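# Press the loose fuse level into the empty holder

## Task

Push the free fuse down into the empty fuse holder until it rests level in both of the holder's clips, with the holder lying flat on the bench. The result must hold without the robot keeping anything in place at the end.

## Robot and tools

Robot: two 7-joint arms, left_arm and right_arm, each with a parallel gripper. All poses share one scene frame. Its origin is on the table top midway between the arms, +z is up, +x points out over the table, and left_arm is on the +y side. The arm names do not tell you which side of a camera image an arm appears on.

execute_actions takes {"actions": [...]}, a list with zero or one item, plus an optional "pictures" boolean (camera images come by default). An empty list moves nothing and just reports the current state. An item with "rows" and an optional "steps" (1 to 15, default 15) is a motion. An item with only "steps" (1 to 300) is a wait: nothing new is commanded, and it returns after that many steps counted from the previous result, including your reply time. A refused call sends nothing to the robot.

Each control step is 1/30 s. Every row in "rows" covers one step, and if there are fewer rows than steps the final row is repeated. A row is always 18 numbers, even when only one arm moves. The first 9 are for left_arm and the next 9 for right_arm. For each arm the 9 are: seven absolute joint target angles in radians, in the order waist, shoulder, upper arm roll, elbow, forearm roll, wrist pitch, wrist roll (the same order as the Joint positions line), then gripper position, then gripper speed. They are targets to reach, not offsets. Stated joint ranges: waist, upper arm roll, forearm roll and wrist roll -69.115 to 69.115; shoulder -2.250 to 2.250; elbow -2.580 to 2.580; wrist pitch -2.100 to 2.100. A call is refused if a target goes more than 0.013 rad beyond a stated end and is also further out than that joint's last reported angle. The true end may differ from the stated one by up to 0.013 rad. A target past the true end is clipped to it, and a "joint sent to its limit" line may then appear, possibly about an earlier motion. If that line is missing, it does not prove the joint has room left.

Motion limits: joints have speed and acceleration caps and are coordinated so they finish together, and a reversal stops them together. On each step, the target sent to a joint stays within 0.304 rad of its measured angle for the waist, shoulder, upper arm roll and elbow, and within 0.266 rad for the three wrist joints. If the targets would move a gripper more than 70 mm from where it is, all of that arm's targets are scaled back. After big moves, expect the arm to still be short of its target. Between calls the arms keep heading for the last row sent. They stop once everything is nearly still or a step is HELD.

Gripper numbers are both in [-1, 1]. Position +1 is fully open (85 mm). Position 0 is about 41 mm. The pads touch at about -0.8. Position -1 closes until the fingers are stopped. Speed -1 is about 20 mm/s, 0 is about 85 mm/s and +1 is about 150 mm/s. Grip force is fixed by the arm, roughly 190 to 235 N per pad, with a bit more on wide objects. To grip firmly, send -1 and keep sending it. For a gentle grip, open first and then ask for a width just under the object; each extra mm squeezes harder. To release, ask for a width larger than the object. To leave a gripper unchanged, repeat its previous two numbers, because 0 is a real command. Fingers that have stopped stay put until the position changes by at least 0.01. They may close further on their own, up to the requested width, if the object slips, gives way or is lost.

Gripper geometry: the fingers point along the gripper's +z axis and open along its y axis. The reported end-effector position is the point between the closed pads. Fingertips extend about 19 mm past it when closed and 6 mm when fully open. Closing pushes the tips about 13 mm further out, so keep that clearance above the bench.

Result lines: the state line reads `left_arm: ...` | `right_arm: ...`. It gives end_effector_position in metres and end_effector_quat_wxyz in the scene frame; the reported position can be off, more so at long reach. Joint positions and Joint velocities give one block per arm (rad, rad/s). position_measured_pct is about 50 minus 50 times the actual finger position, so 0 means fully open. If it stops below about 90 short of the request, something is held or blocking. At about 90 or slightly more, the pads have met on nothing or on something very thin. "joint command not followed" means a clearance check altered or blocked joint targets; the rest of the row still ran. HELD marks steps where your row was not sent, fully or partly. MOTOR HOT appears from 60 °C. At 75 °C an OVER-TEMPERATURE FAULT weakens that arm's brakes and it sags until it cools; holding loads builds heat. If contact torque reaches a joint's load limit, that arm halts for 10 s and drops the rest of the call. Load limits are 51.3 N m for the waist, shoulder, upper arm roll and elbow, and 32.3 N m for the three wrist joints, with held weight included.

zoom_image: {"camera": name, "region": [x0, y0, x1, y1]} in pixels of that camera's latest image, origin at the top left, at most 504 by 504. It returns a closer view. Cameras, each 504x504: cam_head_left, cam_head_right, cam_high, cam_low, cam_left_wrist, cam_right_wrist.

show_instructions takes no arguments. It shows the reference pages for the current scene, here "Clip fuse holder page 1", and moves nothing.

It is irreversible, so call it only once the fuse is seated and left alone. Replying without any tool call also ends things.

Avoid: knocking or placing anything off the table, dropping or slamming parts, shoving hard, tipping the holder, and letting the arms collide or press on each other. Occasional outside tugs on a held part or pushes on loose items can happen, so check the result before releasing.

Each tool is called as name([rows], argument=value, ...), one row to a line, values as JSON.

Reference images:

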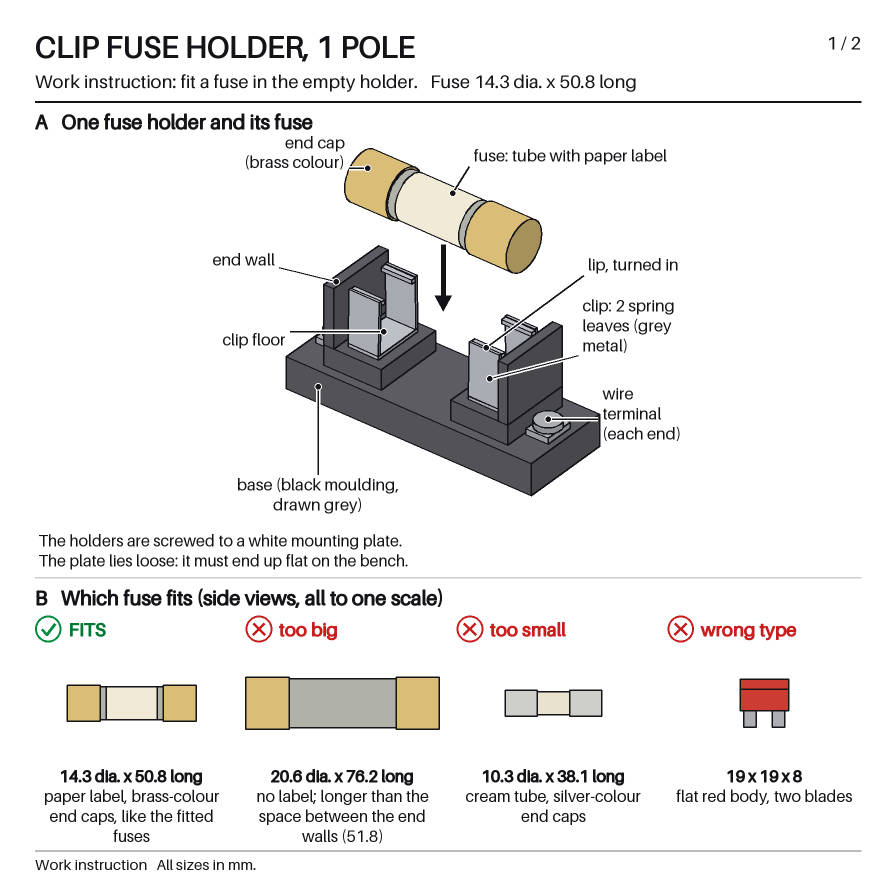

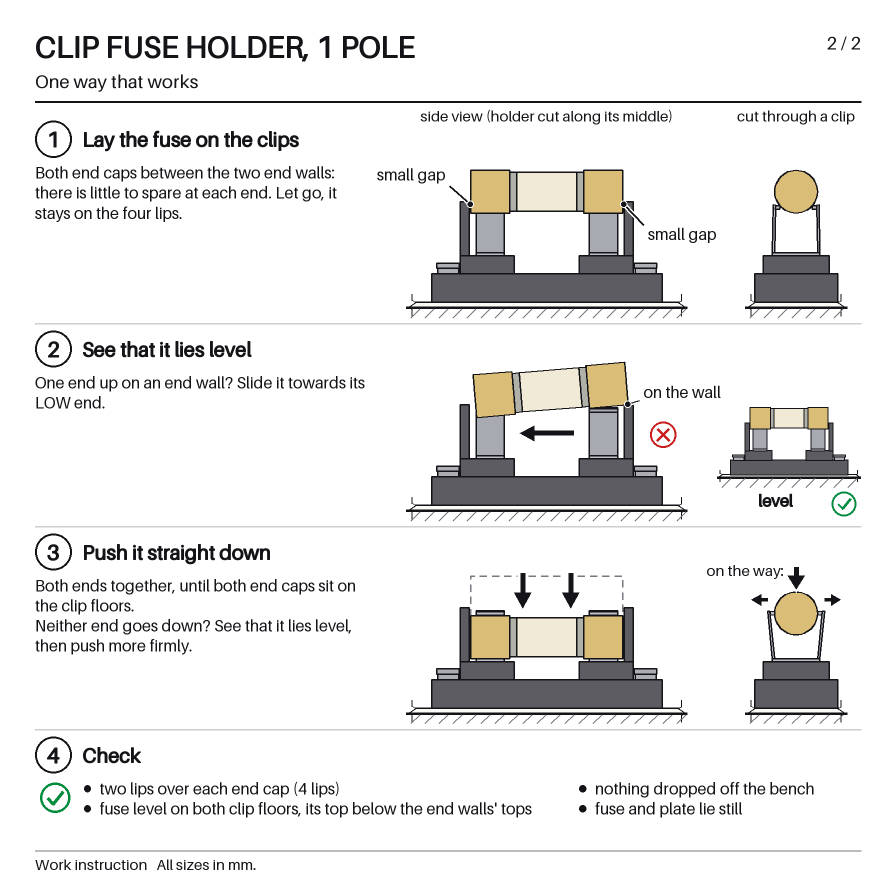

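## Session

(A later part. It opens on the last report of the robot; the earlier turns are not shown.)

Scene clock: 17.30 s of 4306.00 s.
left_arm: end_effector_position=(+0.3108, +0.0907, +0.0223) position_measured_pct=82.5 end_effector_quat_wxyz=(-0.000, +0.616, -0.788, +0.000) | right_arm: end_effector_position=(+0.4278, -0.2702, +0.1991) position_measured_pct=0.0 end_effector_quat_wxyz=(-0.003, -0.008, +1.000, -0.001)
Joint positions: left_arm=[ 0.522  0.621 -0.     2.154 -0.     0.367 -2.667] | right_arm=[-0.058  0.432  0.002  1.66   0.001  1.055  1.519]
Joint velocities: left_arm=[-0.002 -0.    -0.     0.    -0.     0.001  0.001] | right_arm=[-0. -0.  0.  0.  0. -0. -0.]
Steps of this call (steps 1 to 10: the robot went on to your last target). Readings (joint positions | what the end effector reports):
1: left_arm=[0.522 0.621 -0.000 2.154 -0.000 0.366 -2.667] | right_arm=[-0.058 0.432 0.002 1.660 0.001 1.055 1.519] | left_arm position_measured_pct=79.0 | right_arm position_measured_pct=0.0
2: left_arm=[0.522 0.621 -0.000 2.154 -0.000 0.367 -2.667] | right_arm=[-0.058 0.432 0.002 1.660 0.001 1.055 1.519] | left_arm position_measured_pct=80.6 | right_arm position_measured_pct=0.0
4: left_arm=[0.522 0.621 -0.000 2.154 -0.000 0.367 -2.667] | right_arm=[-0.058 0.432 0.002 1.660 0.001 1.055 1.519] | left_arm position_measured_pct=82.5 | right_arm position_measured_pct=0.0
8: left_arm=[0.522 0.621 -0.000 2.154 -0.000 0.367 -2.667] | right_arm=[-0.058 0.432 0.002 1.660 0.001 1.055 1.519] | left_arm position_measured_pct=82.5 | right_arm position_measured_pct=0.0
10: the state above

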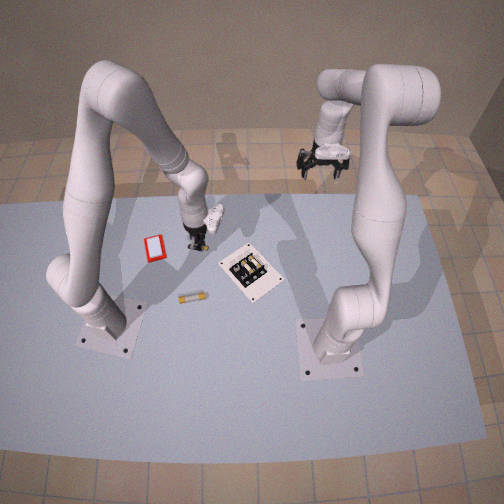

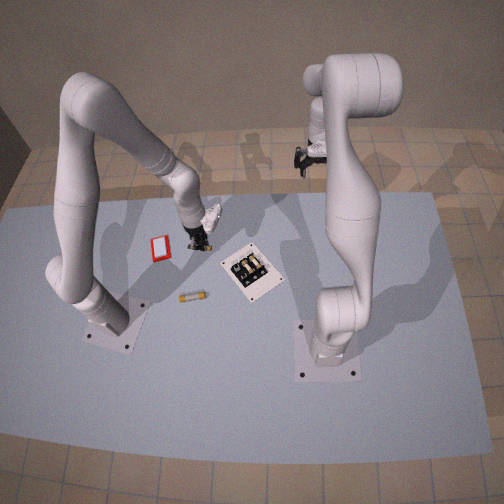

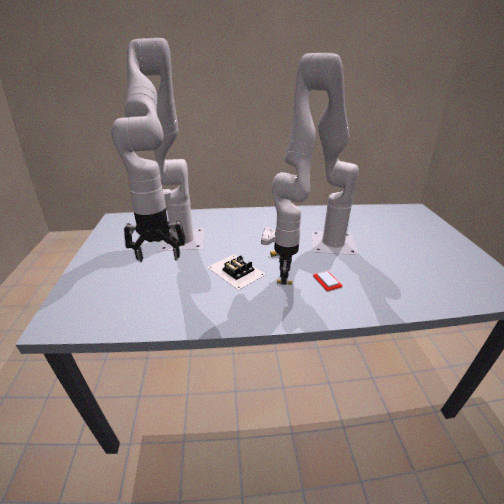

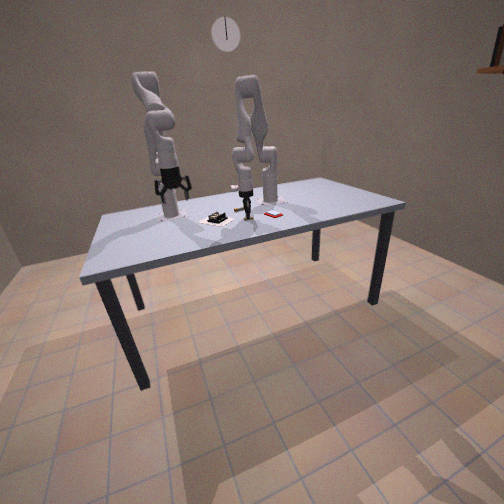

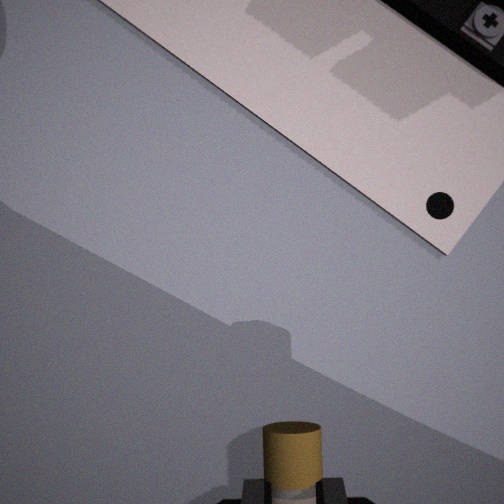

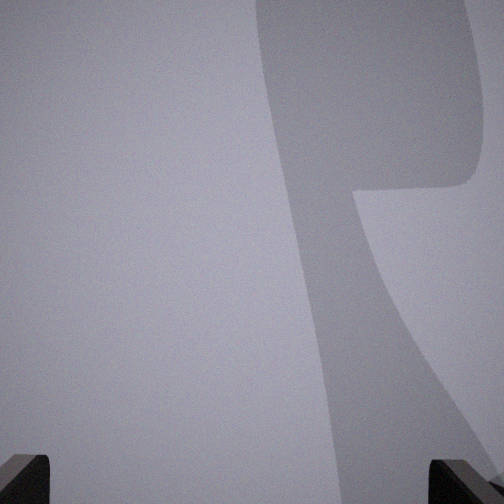

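execute_actions([
  {"rows": [[0.5217,0.57,0,2.13,0,0.44,-2.667,-1,0,-0.058,0.432,0.002,1.66,0.001,1.055,1.519,1,0],[0.5217,0.57,0,2.13,0,0.44,-2.667,-1,0,-0.058,0.432,0.002,1.66,0.001,1.055,1.519,1,0],[0.5217,0.57,0,2.13,0,0.44,-2.667,-1,0,-0.058,0.432,0.002,1.66,0.001,1.055,1.519,1,0],[0.5217,0.57,0,2.13,0,0.44,-2.667,-1,0,-0.058,0.432,0.002,1.66,0.001,1.055,1.519,1,0],[0.9296,0.5428,0,1.9416,0,0.6572,-2.8948,-1,0,-0.058,0.432,0.002,1.66,0.001,1.055,1.519,1,0]], "steps": 15},
], pictures=false)

execute_actions([
  {"steps": 30},
])

Scene clock: 20.83 s of 4306.00 s.
left_arm: end_effector_position=(+0.2600, +0.0054, +0.0706) position_measured_pct=82.5 end_effector_quat_wxyz=(-0.000, -0.447, +0.895, +0.003) | right_arm: end_effector_position=(+0.4278, -0.2702, +0.1991) position_measured_pct=0.0 end_effector_quat_wxyz=(-0.003, -0.008, +1.000, -0.001)
Joint positions: left_arm=[ 0.775  0.552 -0.001  1.998 -0.     0.596 -2.816] | right_arm=[-0.058  0.432  0.002  1.66   0.001  1.055  1.519]
Joint velocities: left_arm=[ 0.988 -0.061  0.004 -0.37   0.001  0.391 -0.509] | right_arm=[ 0.001  0.    -0.    -0.    -0.     0.    -0.001]
Steps of this call (steps 1 to 15: the robot went on to your last target; steps 16 to 90: nothing new was sent; then 0.03 s passed at rest; steps 91 to 105: all 15 steps of this action). Readings (joint positions | what the end effector reports):
91: left_arm=[0.522 0.620 -0.000 2.153 -0.000 0.368 -2.667] | right_arm=[-0.058 0.432 0.002 1.660 0.001 1.055 1.519] | left_arm position_measured_pct=82.5 | right_arm position_measured_pct=0.0
92: left_arm=[0.522 0.613 -0.000 2.151 -0.000 0.375 -2.667] | right_arm=[-0.058 0.432 0.002 1.660 0.001 1.055 1.519] | left_arm position_measured_pct=82.5 | right_arm position_measured_pct=0.0
94: left_arm=[0.522 0.587 -0.000 2.140 -0.000 0.410 -2.667] | right_arm=[-0.058 0.432 0.002 1.660 0.001 1.055 1.519] | left_arm position_measured_pct=82.5 | right_arm position_measured_pct=0.0
98: left_arm=[0.559 0.568 -0.002 2.098 -0.000 0.491 -2.689] | right_arm=[-0.058 0.432 0.002 1.660 0.001 1.055 1.519] | left_arm position_measured_pct=82.5 | right_arm position_measured_pct=0.0
105: the state above

Scene clock: 21.83 s of 4306.00 s.
left_arm: end_effector_position=(+0.2115, -0.0355, +0.0849) position_measured_pct=82.5 end_effector_quat_wxyz=(-0.000, -0.339, +0.941, +0.000) | right_arm: end_effector_position=(+0.4278, -0.2702, +0.1991) position_measured_pct=0.0 end_effector_quat_wxyz=(-0.003, -0.008, +1.000, -0.001)
Joint positions: left_arm=[ 0.93   0.543  0.     1.942  0.     0.657 -2.895] | right_arm=[-0.058  0.432  0.002  1.66   0.001  1.055  1.519]
Joint velocities: left_arm=[ 0.001  0.    -0.001  0.    -0.001 -0.     0.   ] | right_arm=[-0.001  0.001 -0.     0.001  0.     0.     0.   ]
Steps of this call (steps 1 to 30: the robot went on to your last target). Readings (joint positions | what the end effector reports):
1: left_arm=[0.808 0.550 -0.001 1.986 -0.000 0.609 -2.832] | right_arm=[-0.058 0.432 0.002 1.660 0.001 1.055 1.519] | left_arm position_measured_pct=82.5 | right_arm position_measured_pct=0.0
2: left_arm=[0.838 0.548 -0.000 1.974 0.000 0.621 -2.849] | right_arm=[-0.058 0.432 0.002 1.660 0.001 1.055 1.519] | left_arm position_measured_pct=82.5 | right_arm position_measured_pct=0.0
4: left_arm=[0.886 0.545 0.002 1.956 0.000 0.642 -2.875] | right_arm=[-0.058 0.432 0.002 1.660 0.001 1.055 1.519] | left_arm position_measured_pct=82.5 | right_arm position_measured_pct=0.0
8: left_arm=[0.920 0.543 0.002 1.942 0.001 0.657 -2.895] | right_arm=[-0.058 0.432 0.002 1.660 0.001 1.055 1.519] | left_arm position_measured_pct=82.5 | right_arm position_measured_pct=0.0
30: the state above
All arms were judged still, so your last target was given up. Only a new action makes them travel on or press farther. Fingers that are still opening or closing keep moving.

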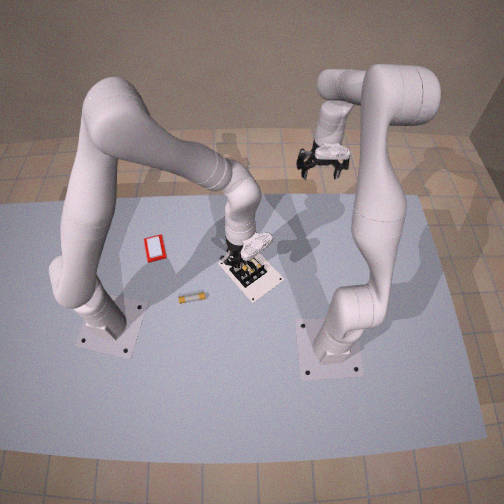

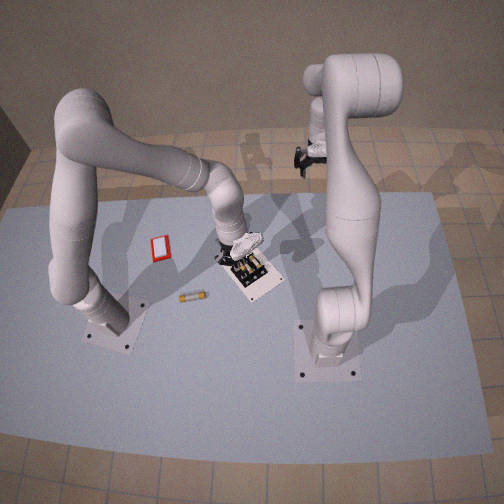

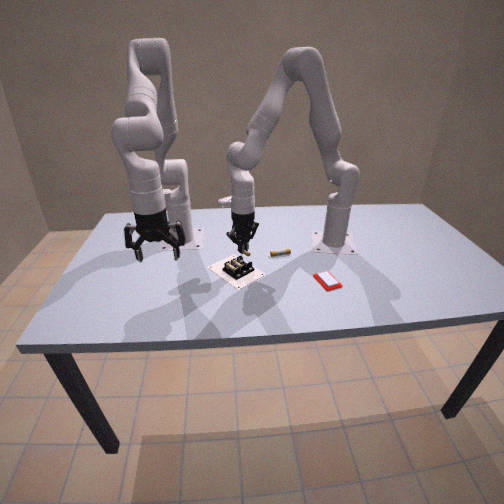

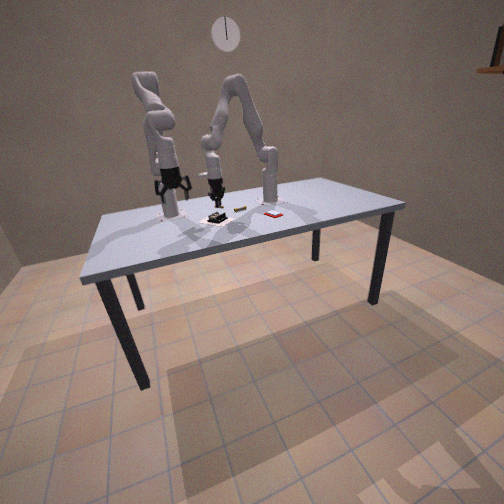

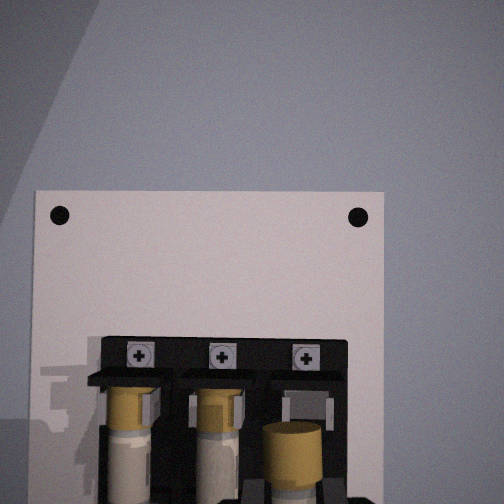

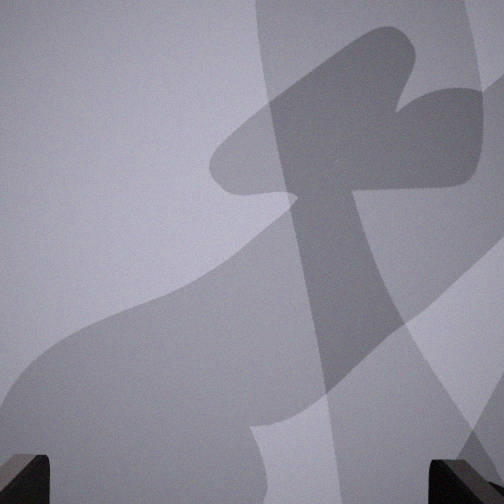

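execute_actions([
  {"rows": [[0.9401,0.5851,0,1.9732,0,0.5834,-2.8913,-1,0,-0.058,0.432,0.002,1.66,0.001,1.055,1.519,1,0]], "steps": 15},
], pictures=false)

execute_actions([
  {"steps": 8},
])

zoom_image(camera="cam_left_wrist", region=[150, 330, 400, 504])

Scene clock: 23.70 s of 4306.00 s.
left_arm: end_effector_position=(+0.2059, -0.0336, +0.0620) position_measured_pct=82.5 end_effector_quat_wxyz=(+0.000, -0.336, +0.942, -0.000) | right_arm: end_effector_position=(+0.4278, -0.2702, +0.1991) position_measured_pct=0.0 end_effector_quat_wxyz=(-0.003, -0.008, +1.000, -0.001)
Joint positions: left_arm=[ 0.94   0.585  0.     1.973  0.     0.583 -2.891] | right_arm=[-0.058  0.432  0.002  1.66   0.001  1.055  1.519]
Joint velocities: left_arm=[ 0.     0.001  0.     0.     0.001 -0.    -0.   ] | right_arm=[-0.001 -0.    -0.    -0.     0.     0.    -0.   ]
Steps of this call (steps 1 to 41: nothing new was sent; steps 42 to 56: all 15 steps of this action). Readings (joint positions | what the end effector reports):
42: left_arm=[0.930 0.544 -0.000 1.942 -0.000 0.656 -2.895] | right_arm=[-0.058 0.432 0.002 1.660 0.001 1.055 1.519] | left_arm position_measured_pct=82.5 | right_arm position_measured_pct=0.0
43: left_arm=[0.932 0.550 -0.000 1.946 -0.000 0.646 -2.894] | right_arm=[-0.058 0.432 0.002 1.660 0.001 1.055 1.519] | left_arm position_measured_pct=82.5 | right_arm position_measured_pct=0.0
45: left_arm=[0.938 0.575 -0.000 1.963 -0.000 0.607 -2.892] | right_arm=[-0.058 0.432 0.002 1.660 0.001 1.055 1.519] | left_arm position_measured_pct=82.5 | right_arm position_measured_pct=0.0
49: left_arm=[0.940 0.583 0.000 1.973 0.000 0.584 -2.891] | right_arm=[-0.058 0.432 0.002 1.660 0.001 1.055 1.519] | left_arm position_measured_pct=82.5 | right_arm position_measured_pct=0.0
56: the state above

Scene clock: 23.97 s of 4306.00 s.
left_arm: end_effector_position=(+0.2059, -0.0336, +0.0619) position_measured_pct=82.5 end_effector_quat_wxyz=(-0.000, -0.336, +0.942, +0.000) | right_arm: end_effector_position=(+0.4278, -0.2702, +0.1991) position_measured_pct=0.0 end_effector_quat_wxyz=(-0.003, -0.008, +1.000, -0.001)
Joint positions: left_arm=[ 0.94   0.585  0.     1.973  0.     0.583 -2.891] | right_arm=[-0.058  0.432  0.002  1.66   0.001  1.055  1.519]
Joint velocities: left_arm=[ 0.     0.002 -0.    -0.     0.002  0.    -0.   ] | right_arm=[ 0.002 -0.    -0.     0.001 -0.     0.    -0.002]
Steps of this call (steps 1 to 8: the robot went on to your last target). Readings (joint positions | what the end effector reports):
1: left_arm=[0.940 0.585 0.000 1.973 0.000 0.583 -2.891] | right_arm=[-0.058 0.432 0.002 1.660 0.001 1.055 1.519] | left_arm position_measured_pct=82.5 | right_arm position_measured_pct=0.0
2: left_arm=[0.940 0.585 0.000 1.973 0.000 0.583 -2.891] | right_arm=[-0.058 0.432 0.002 1.660 0.001 1.055 1.519] | left_arm position_measured_pct=82.5 | right_arm position_measured_pct=0.0
4: left_arm=[0.940 0.585 0.000 1.973 0.000 0.583 -2.891] | right_arm=[-0.058 0.432 0.002 1.660 0.001 1.055 1.519] | left_arm position_measured_pct=82.5 | right_arm position_measured_pct=0.0
8: the state above

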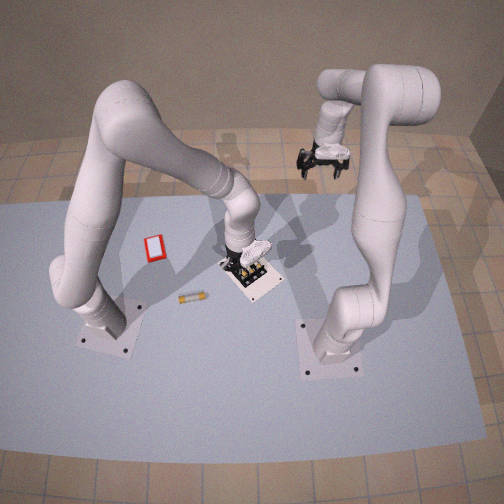

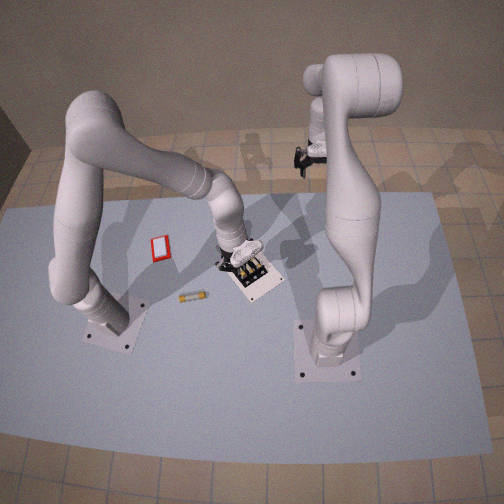

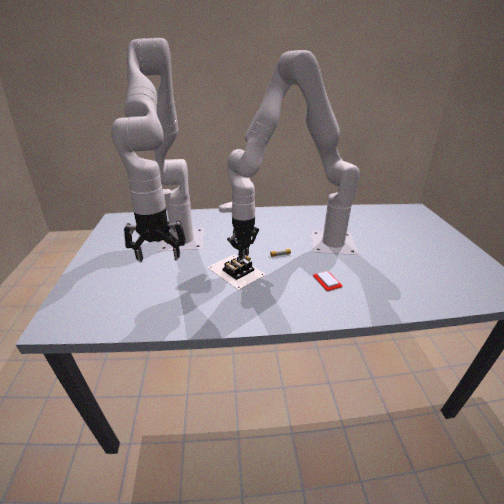

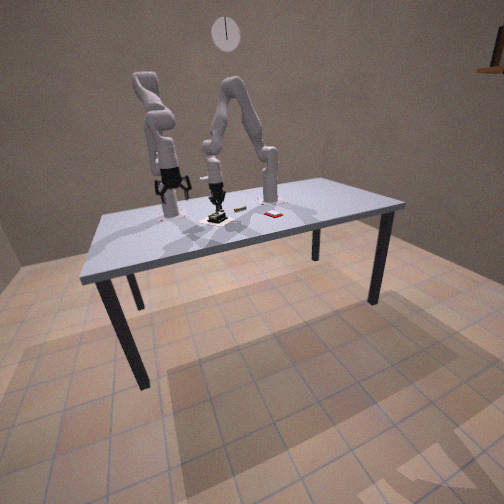

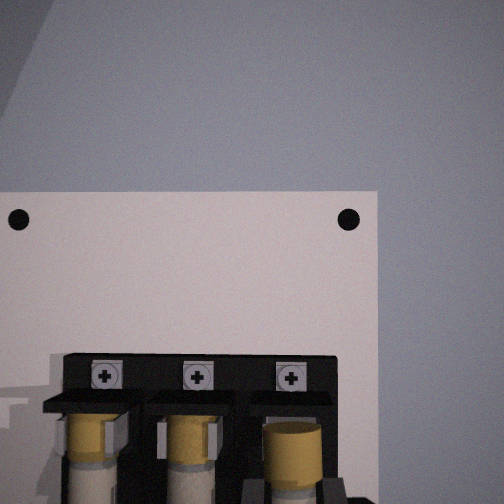

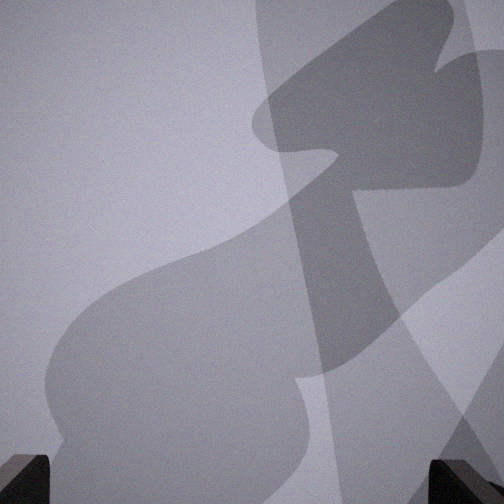

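Region (150, 330, 400, 504) of cam_left_wrist's 504x504 image, scaled by 2.016; it fills the top 351 rows of this view, and the rest is white.

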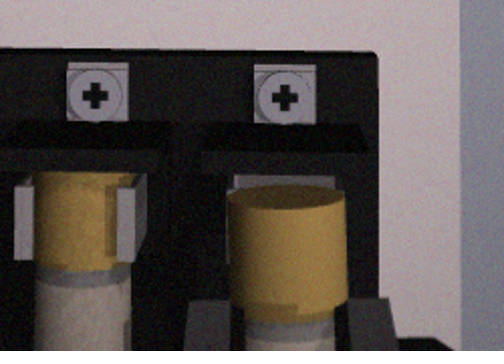

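execute_actions([
  {"rows": [[0.9392,0.594,0,1.9754,0,0.5722,-2.8922,-1,0,-0.058,0.432,0.002,1.66,0.001,1.055,1.519,1,0]], "steps": 15},
])

zoom_image(camera="cam_left_wrist", region=[150, 330, 400, 504])

zoom_image(camera="cam_high", region=[210, 240, 270, 285])

Scene clock: 26.17 s of 4306.00 s.
left_arm: end_effector_position=(+0.2063, -0.0337, +0.0579) position_measured_pct=82.5 end_effector_quat_wxyz=(+0.000, -0.336, +0.942, -0.000) | right_arm: end_effector_position=(+0.4278, -0.2702, +0.1991) position_measured_pct=0.0 end_effector_quat_wxyz=(-0.003, -0.008, +1.000, -0.001)
Joint positions: left_arm=[ 0.939  0.594 -0.     1.975 -0.     0.572 -2.892] | right_arm=[-0.058  0.432  0.002  1.66   0.001  1.055  1.519]
Joint velocities: left_arm=[-0.    -0.     0.001 -0.     0.002  0.     0.001] | right_arm=[ 0.002 -0.     0.     0.003 -0.     0.001 -0.002]
Steps of this call (steps 1 to 15: the robot went on to your last target; steps 16 to 51: nothing new was sent; steps 52 to 66: all 15 steps of this action). Readings (joint positions | what the end effector reports):
52: left_arm=[0.940 0.586 0.000 1.973 0.000 0.582 -2.891] | right_arm=[-0.058 0.432 0.002 1.660 0.001 1.055 1.519] | left_arm position_measured_pct=82.5 | right_arm position_measured_pct=0.0
53: left_arm=[0.939 0.591 0.000 1.974 0.000 0.577 -2.892] | right_arm=[-0.058 0.432 0.002 1.660 0.001 1.055 1.519] | left_arm position_measured_pct=82.5 | right_arm position_measured_pct=0.0
55: left_arm=[0.939 0.594 -0.000 1.975 -0.000 0.573 -2.892] | right_arm=[-0.058 0.432 0.002 1.660 0.001 1.055 1.519] | left_arm position_measured_pct=82.5 | right_arm position_measured_pct=0.0
59: left_arm=[0.939 0.594 -0.000 1.975 0.000 0.572 -2.892] | right_arm=[-0.058 0.432 0.002 1.660 0.001 1.055 1.519] | left_arm position_measured_pct=82.5 | right_arm position_measured_pct=0.0
66: the state above

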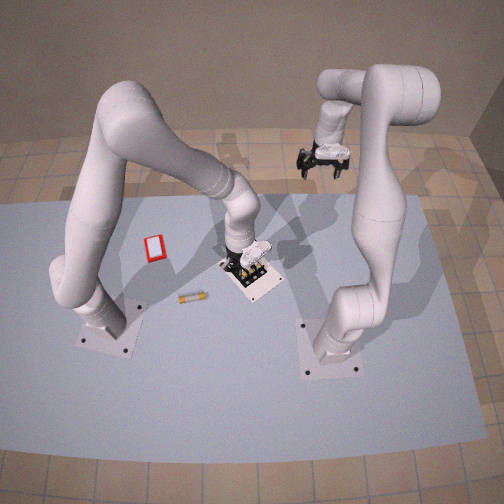

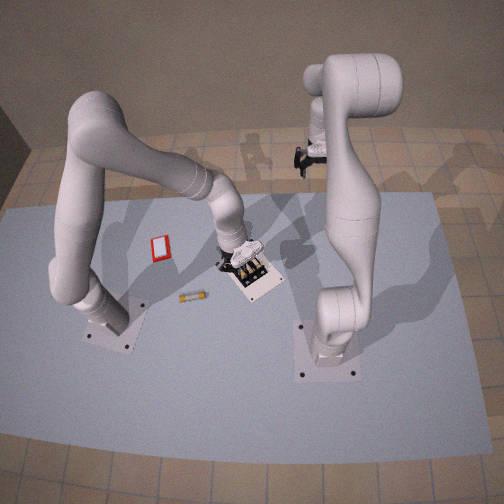

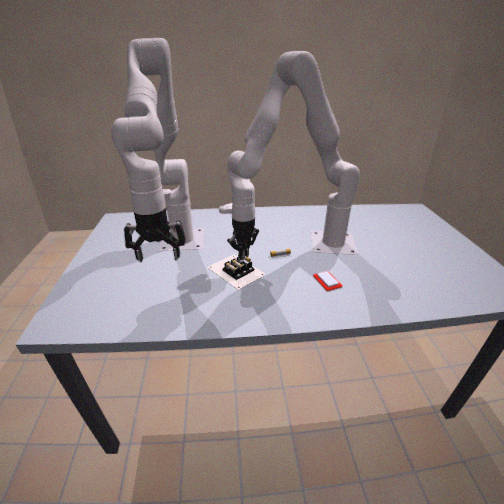

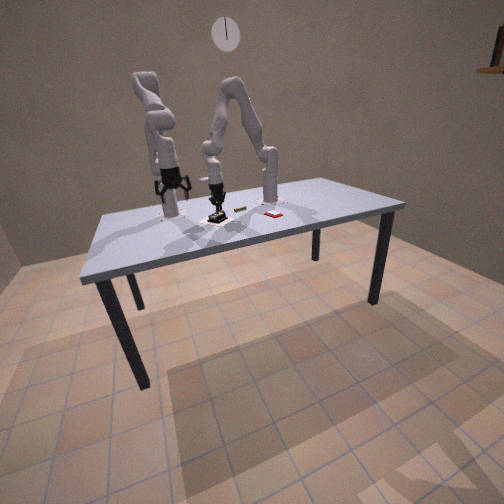

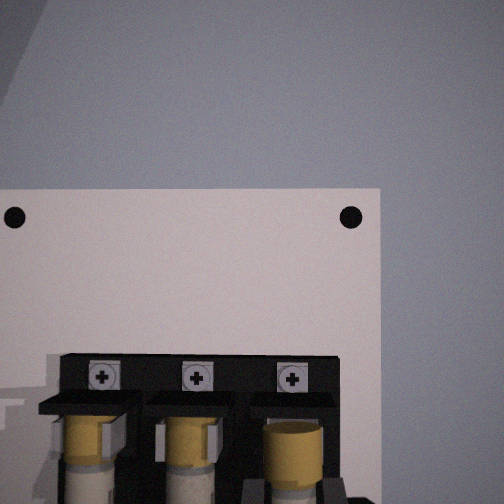

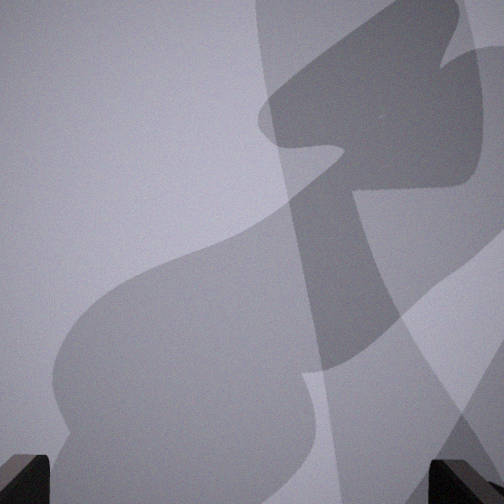

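Region (150, 330, 400, 504) of cam_left_wrist's 504x504 image, scaled by 2.016; it fills the top 351 rows of this view, and the rest is white.

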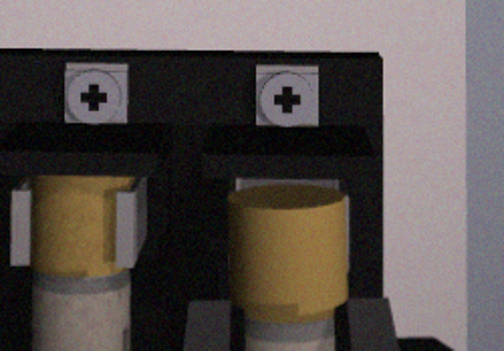

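Region (210, 240, 270, 285) of cam_high's 504x504 image, scaled by 8.400, with more detail than that image has; it fills the top 378 rows of this view, and the rest is white.

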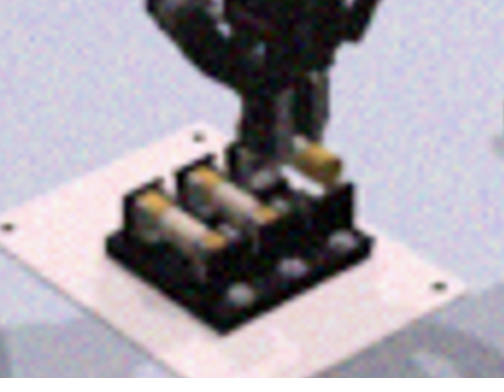

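execute_actions([
  {"rows": [[0.9392,0.5962,0,1.9761,0,0.5693,-2.8922,-1,0,-0.058,0.432,0.002,1.66,0.001,1.055,1.519,1,0],[0.9392,0.5962,0,1.9761,0,0.5693,-2.8922,-1,0,-0.058,0.432,0.002,1.66,0.001,1.055,1.519,1,0],[0.9392,0.5983,0,1.9769,0,0.5664,-2.8922,-1,0,-0.058,0.432,0.002,1.66,0.001,1.055,1.519,1,0],[0.9392,0.5983,0,1.9769,0,0.5664,-2.8922,-1,0,-0.058,0.432,0.002,1.66,0.001,1.055,1.519,1,0],[0.9392,0.6005,0,1.9776,0,0.5635,-2.8922,-1,0,-0.058,0.432,0.002,1.66,0.001,1.055,1.519,1,0],[0.9392,0.6005,0,1.9776,0,0.5635,-2.8922,-1,0,-0.058,0.432,0.002,1.66,0.001,1.055,1.519,1,0],[0.9392,0.6026,0,1.9783,0,0.5607,-2.8922,-1,0,-0.058,0.432,0.002,1.66,0.001,1.055,1.519,1,0]], "steps": 15},
])

zoom_image(camera="cam_left_wrist", region=[150, 330, 400, 504])

zoom_image(camera="cam_high", region=[210, 240, 270, 285])

Scene clock: 27.73 s of 4306.00 s.
left_arm: end_effector_position=(+0.2065, -0.0339, +0.0543) position_measured_pct=82.5 end_effector_quat_wxyz=(+0.000, -0.336, +0.942, -0.001) | right_arm: end_effector_position=(+0.4278, -0.2702, +0.1991) position_measured_pct=0.0 end_effector_quat_wxyz=(-0.003, -0.008, +1.000, -0.001)
Joint positions: left_arm=[ 0.939  0.602 -0.     1.978 -0.     0.561 -2.892] | right_arm=[-0.058  0.432  0.002  1.66   0.001  1.055  1.519]
Joint velocities: left_arm=[ 0.001 -0.     0.001 -0.    -0.001  0.    -0.001] | right_arm=[-0.001  0.    -0.     0.001  0.    -0.     0.   ]
Steps of this call (steps 1 to 15: the robot went on to your last target; steps 16 to 32: nothing new was sent; steps 33 to 47: all 15 steps of this action). Readings (joint positions | what the end effector reports):
33: left_arm=[0.939 0.595 0.000 1.976 -0.000 0.572 -2.892] | right_arm=[-0.058 0.432 0.002 1.660 0.001 1.055 1.519] | left_arm position_measured_pct=82.5 | right_arm position_measured_pct=0.0
34: left_arm=[0.939 0.596 0.000 1.976 0.000 0.570 -2.892] | right_arm=[-0.058 0.432 0.002 1.660 0.001 1.055 1.519] | left_arm position_measured_pct=82.5 | right_arm position_measured_pct=0.0
36: left_arm=[0.939 0.598 0.000 1.977 0.000 0.567 -2.892] | right_arm=[-0.058 0.432 0.002 1.660 0.001 1.055 1.519] | left_arm position_measured_pct=82.5 | right_arm position_measured_pct=0.0
40: left_arm=[0.939 0.602 -0.000 1.978 -0.000 0.561 -2.892] | right_arm=[-0.058 0.432 0.002 1.660 0.001 1.055 1.519] | left_arm position_measured_pct=82.5 | right_arm position_measured_pct=0.0
47: the state above

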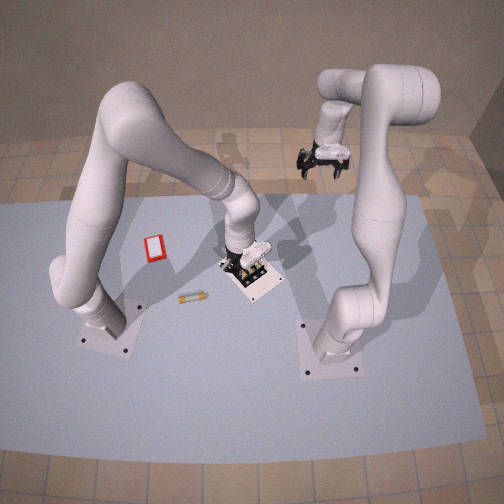

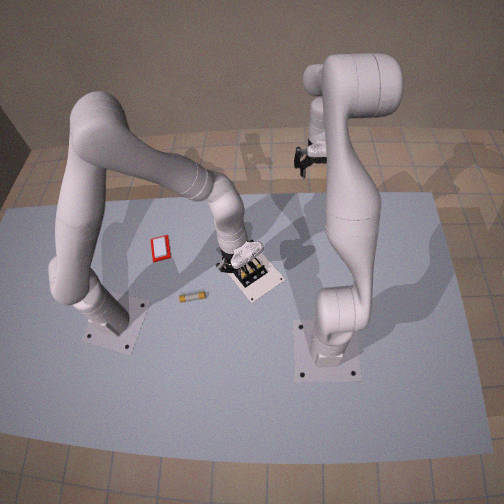

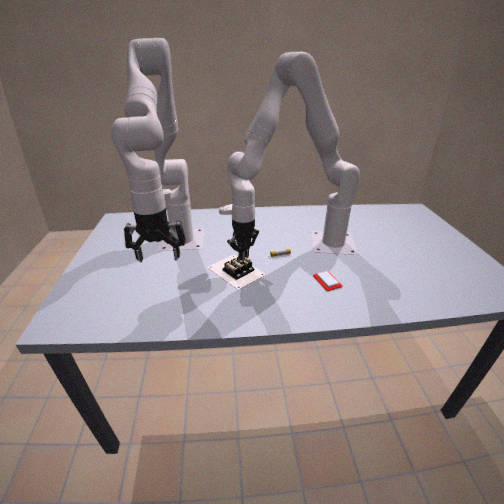

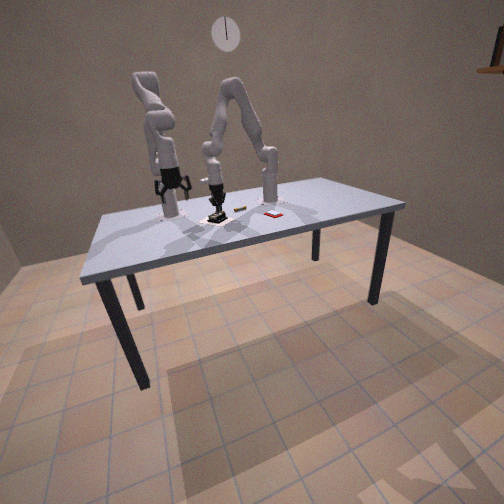

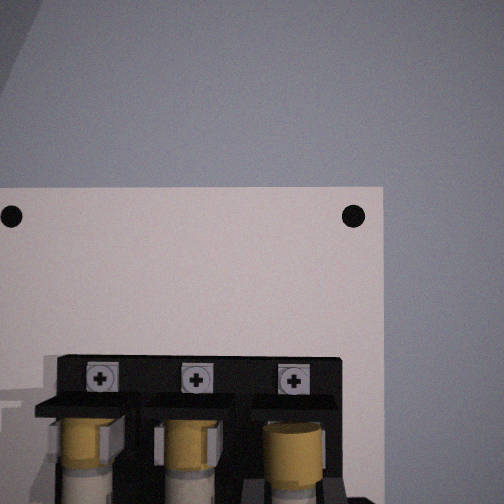

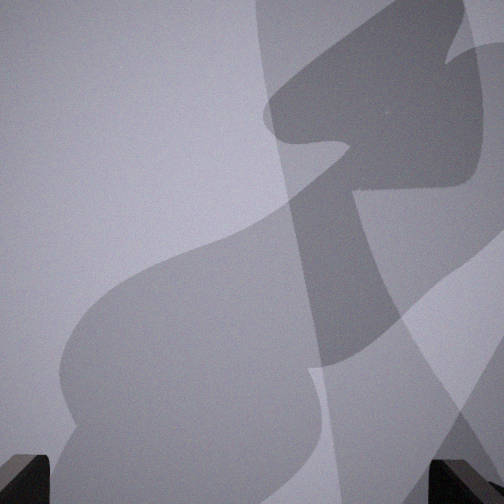

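Region (150, 330, 400, 504) of cam_left_wrist's 504x504 image, scaled by 2.016; it fills the top 351 rows of this view, and the rest is white.

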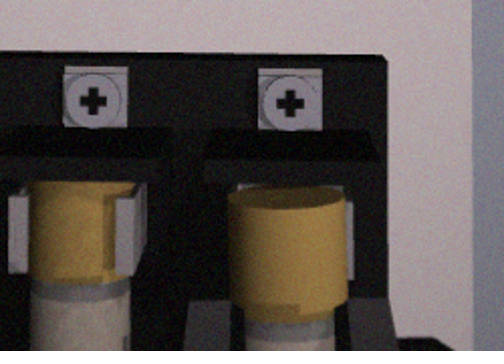

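Region (210, 240, 270, 285) of cam_high's 504x504 image, scaled by 8.400, with more detail than that image has; it fills the top 378 rows of this view, and the rest is white.

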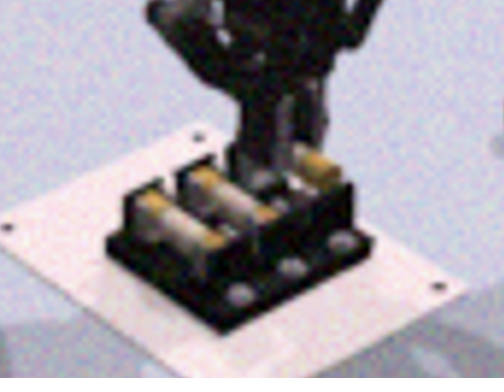

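execute_actions([
  {"rows": [[0.9392,0.5972,0,1.9765,0,0.5679,-2.8922,-1,0,-0.058,0.432,0.002,1.66,0.001,1.055,1.519,1,0],[0.9392,0.5972,0,1.9765,0,0.5679,-2.8922,-1,0,-0.058,0.432,0.002,1.66,0.001,1.055,1.519,1,0],[0.9392,0.5972,0,1.9765,0,0.5679,-2.8922,-1,0,-0.058,0.432,0.002,1.66,0.001,1.055,1.519,1,0],[0.9412,0.5968,0,1.9774,0,0.5674,-2.8902,-1,0,-0.058,0.432,0.002,1.66,0.001,1.055,1.519,1,0],[0.9412,0.5968,0,1.9774,0,0.5674,-2.8902,-1,0,-0.058,0.432,0.002,1.66,0.001,1.055,1.519,1,0],[0.9412,0.5968,0,1.9774,0,0.5674,-2.8902,-1,0,-0.058,0.432,0.002,1.66,0.001,1.055,1.519,1,0],[0.9412,0.5968,0,1.9774,0,0.5674,-2.8902,-1,0,-0.058,0.432,0.002,1.66,0.001,1.055,1.519,1,0],[0.9412,0.599,0,1.9781,0,0.5645,-2.8902,-1,0,-0.058,0.432,0.002,1.66,0.001,1.055,1.519,1,0],[0.9412,0.6011,0,1.9789,0,0.5616,-2.8902,-1,0,-0.058,0.432,0.002,1.66,0.001,1.055,1.519,1,0],[0.9412,0.6033,0,1.9796,0,0.5587,-2.8902,-1,0,-0.058,0.432,0.002,1.66,0.001,1.055,1.519,1,0],[0.9412,0.6054,0,1.9803,0,0.5559,-2.8902,-1,0,-0.058,0.432,0.002,1.66,0.001,1.055,1.519,1,0]], "steps": 15},
])

zoom_image(camera="cam_left_wrist", region=[150, 330, 400, 504])

zoom_image(camera="cam_high", region=[210, 240, 270, 285])

Scene clock: 29.80 s of 4306.00 s.
left_arm: end_effector_position=(+0.2061, -0.0342, +0.0539) position_measured_pct=82.5 end_effector_quat_wxyz=(+0.000, -0.336, +0.942, -0.001) | right_arm: end_effector_position=(+0.4278, -0.2702, +0.1991) position_measured_pct=0.0 end_effector_quat_wxyz=(-0.003, -0.008, +1.000, -0.001)
Joint positions: left_arm=[ 0.941  0.602 -0.     1.98  -0.     0.557 -2.89 ] | right_arm=[-0.058  0.432  0.002  1.66   0.001  1.055  1.519]
Joint velocities: left_arm=[-0.    -0.001 -0.001  0.002  0.002 -0.002  0.001] | right_arm=[-0.002  0.001  0.     0.     0.    -0.001 -0.001]
Steps of this call (steps 1 to 15: the robot went on to your last target; steps 16 to 47: nothing new was sent; steps 48 to 62: all 15 steps of this action). Readings (joint positions | what the end effector reports):
48: left_arm=[0.939 0.601 -0.000 1.978 -0.000 0.562 -2.892] | right_arm=[-0.058 0.432 0.002 1.660 0.001 1.055 1.519] | left_arm position_measured_pct=82.5 | right_arm position_measured_pct=0.0
49: left_arm=[0.939 0.598 -0.000 1.977 -0.000 0.565 -2.892] | right_arm=[-0.058 0.432 0.002 1.660 0.001 1.055 1.519] | left_arm position_measured_pct=82.5 | right_arm position_measured_pct=0.0
51: left_arm=[0.940 0.597 -0.000 1.977 -0.000 0.567 -2.892] | right_arm=[-0.058 0.432 0.002 1.660 0.001 1.055 1.519] | left_arm position_measured_pct=82.5 | right_arm position_measured_pct=0.0
55: left_arm=[0.941 0.598 -0.000 1.978 -0.000 0.567 -2.890] | right_arm=[-0.058 0.432 0.002 1.660 0.001 1.055 1.519] | left_arm position_measured_pct=82.5 | right_arm position_measured_pct=0.0
62: the state above

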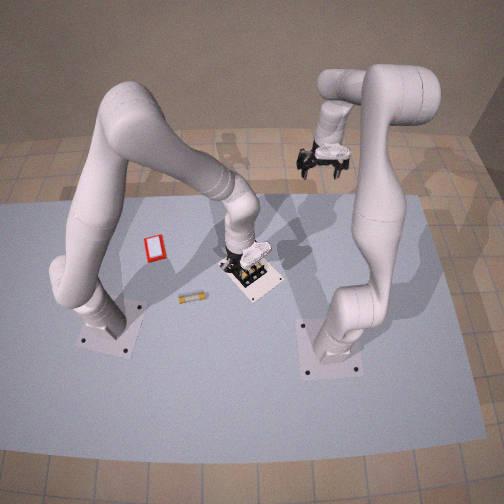

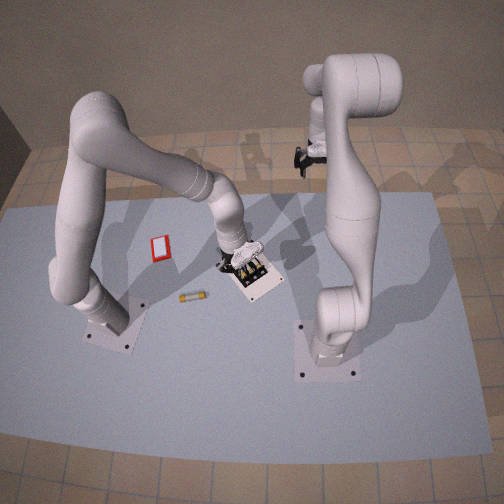

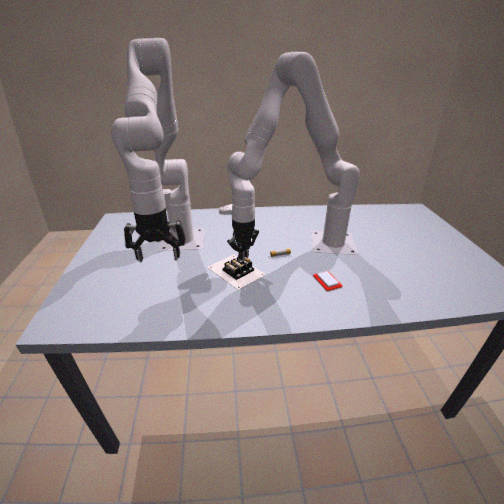

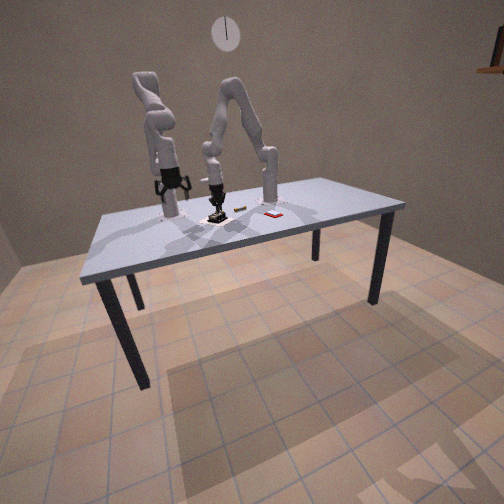

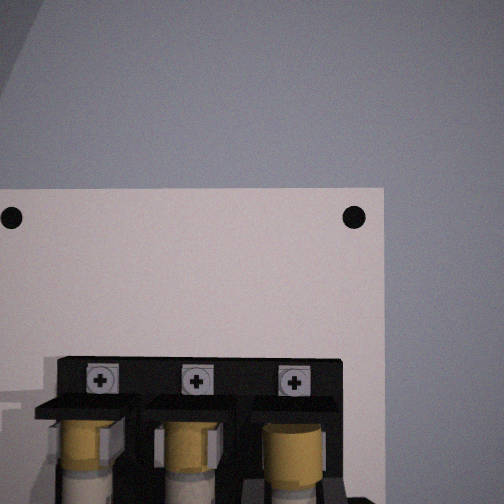

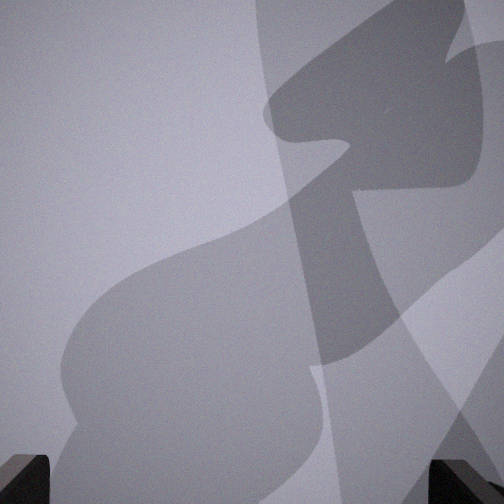

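Region (150, 330, 400, 504) of cam_left_wrist's 504x504 image, scaled by 2.016; it fills the top 351 rows of this view, and the rest is white.

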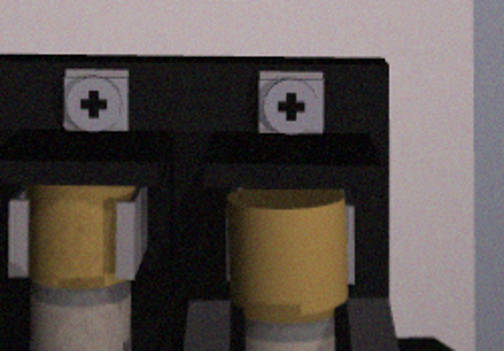

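Region (210, 240, 270, 285) of cam_high's 504x504 image, scaled by 8.400, with more detail than that image has; it fills the top 378 rows of this view, and the rest is white.

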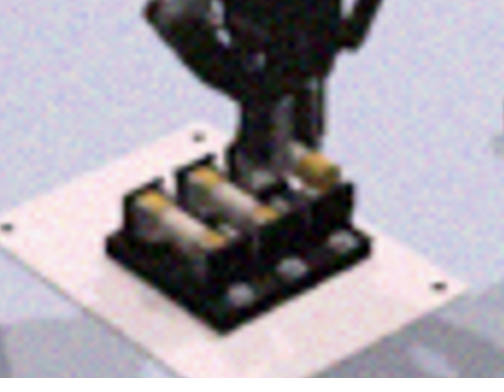

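execute_actions([
  {"rows": [[0.9405,0.6055,0,1.9805,0,0.5585,-2.8909,-1,0,-0.058,0.432,0.002,1.66,0.001,1.055,1.519,1,0],[0.9405,0.6075,0,1.9812,0,0.558,-2.8909,-1,0,-0.058,0.432,0.002,1.66,0.001,1.055,1.519,1,0],[0.9405,0.6095,0,1.982,0,0.557,-2.8909,-1,0,-0.058,0.432,0.002,1.66,0.001,1.055,1.519,1,0],[0.9405,0.6115,0,1.9828,0,0.556,-2.8909,-1,0,-0.058,0.432,0.002,1.66,0.001,1.055,1.519,1,0],[0.9405,0.6135,0,1.9836,0,0.555,-2.8909,-1,0,-0.058,0.432,0.002,1.66,0.001,1.055,1.519,1,0],[0.9405,0.6155,0,1.9844,0,0.554,-2.8909,-1,0,-0.058,0.432,0.002,1.66,0.001,1.055,1.519,1,0]], "steps": 12},
], pictures=false)

Scene clock: 31.57 s of 4306.00 s.
left_arm: end_effector_position=(+0.2060, -0.0340, +0.0525) position_measured_pct=82.5 end_effector_quat_wxyz=(+0.000, -0.335, +0.942, -0.001) | right_arm: end_effector_position=(+0.4278, -0.2702, +0.1991) position_measured_pct=0.0 end_effector_quat_wxyz=(-0.003, -0.008, +1.000, -0.001)
Joint positions: left_arm=[ 0.941  0.605  0.     1.98  -0.001  0.554 -2.891] | right_arm=[-0.058  0.432  0.002  1.66   0.001  1.055  1.519]
Joint velocities: left_arm=[0.001 0.001 0.002 0.    0.    0.001 0.002] | right_arm=[-0.001  0.     0.    -0.001 -0.    -0.     0.   ]
Steps of this call (steps 1 to 15: the robot went on to your last target; steps 16 to 41: nothing new was sent; steps 42 to 53: all 12 steps of this action). Readings (joint positions | what the end effector reports):
42: left_arm=[0.941 0.602 -0.000 1.980 -0.000 0.557 -2.891] | right_arm=[-0.058 0.432 0.002 1.660 0.001 1.055 1.519] | left_arm position_measured_pct=82.5 | right_arm position_measured_pct=0.0
43: left_arm=[0.940 0.603 0.000 1.980 -0.000 0.558 -2.891] | right_arm=[-0.058 0.432 0.002 1.660 0.001 1.055 1.519] | left_arm position_measured_pct=82.5 | right_arm position_measured_pct=0.0
45: left_arm=[0.940 0.604 -0.000 1.979 -0.000 0.557 -2.891] | right_arm=[-0.058 0.432 0.002 1.660 0.001 1.055 1.519] | left_arm position_measured_pct=82.5 | right_arm position_measured_pct=0.0
49: left_arm=[0.940 0.605 0.000 1.980 -0.001 0.554 -2.891] | right_arm=[-0.058 0.432 0.002 1.660 0.001 1.055 1.519] | left_arm position_measured_pct=82.5 | right_arm position_measured_pct=0.0
53: the state above


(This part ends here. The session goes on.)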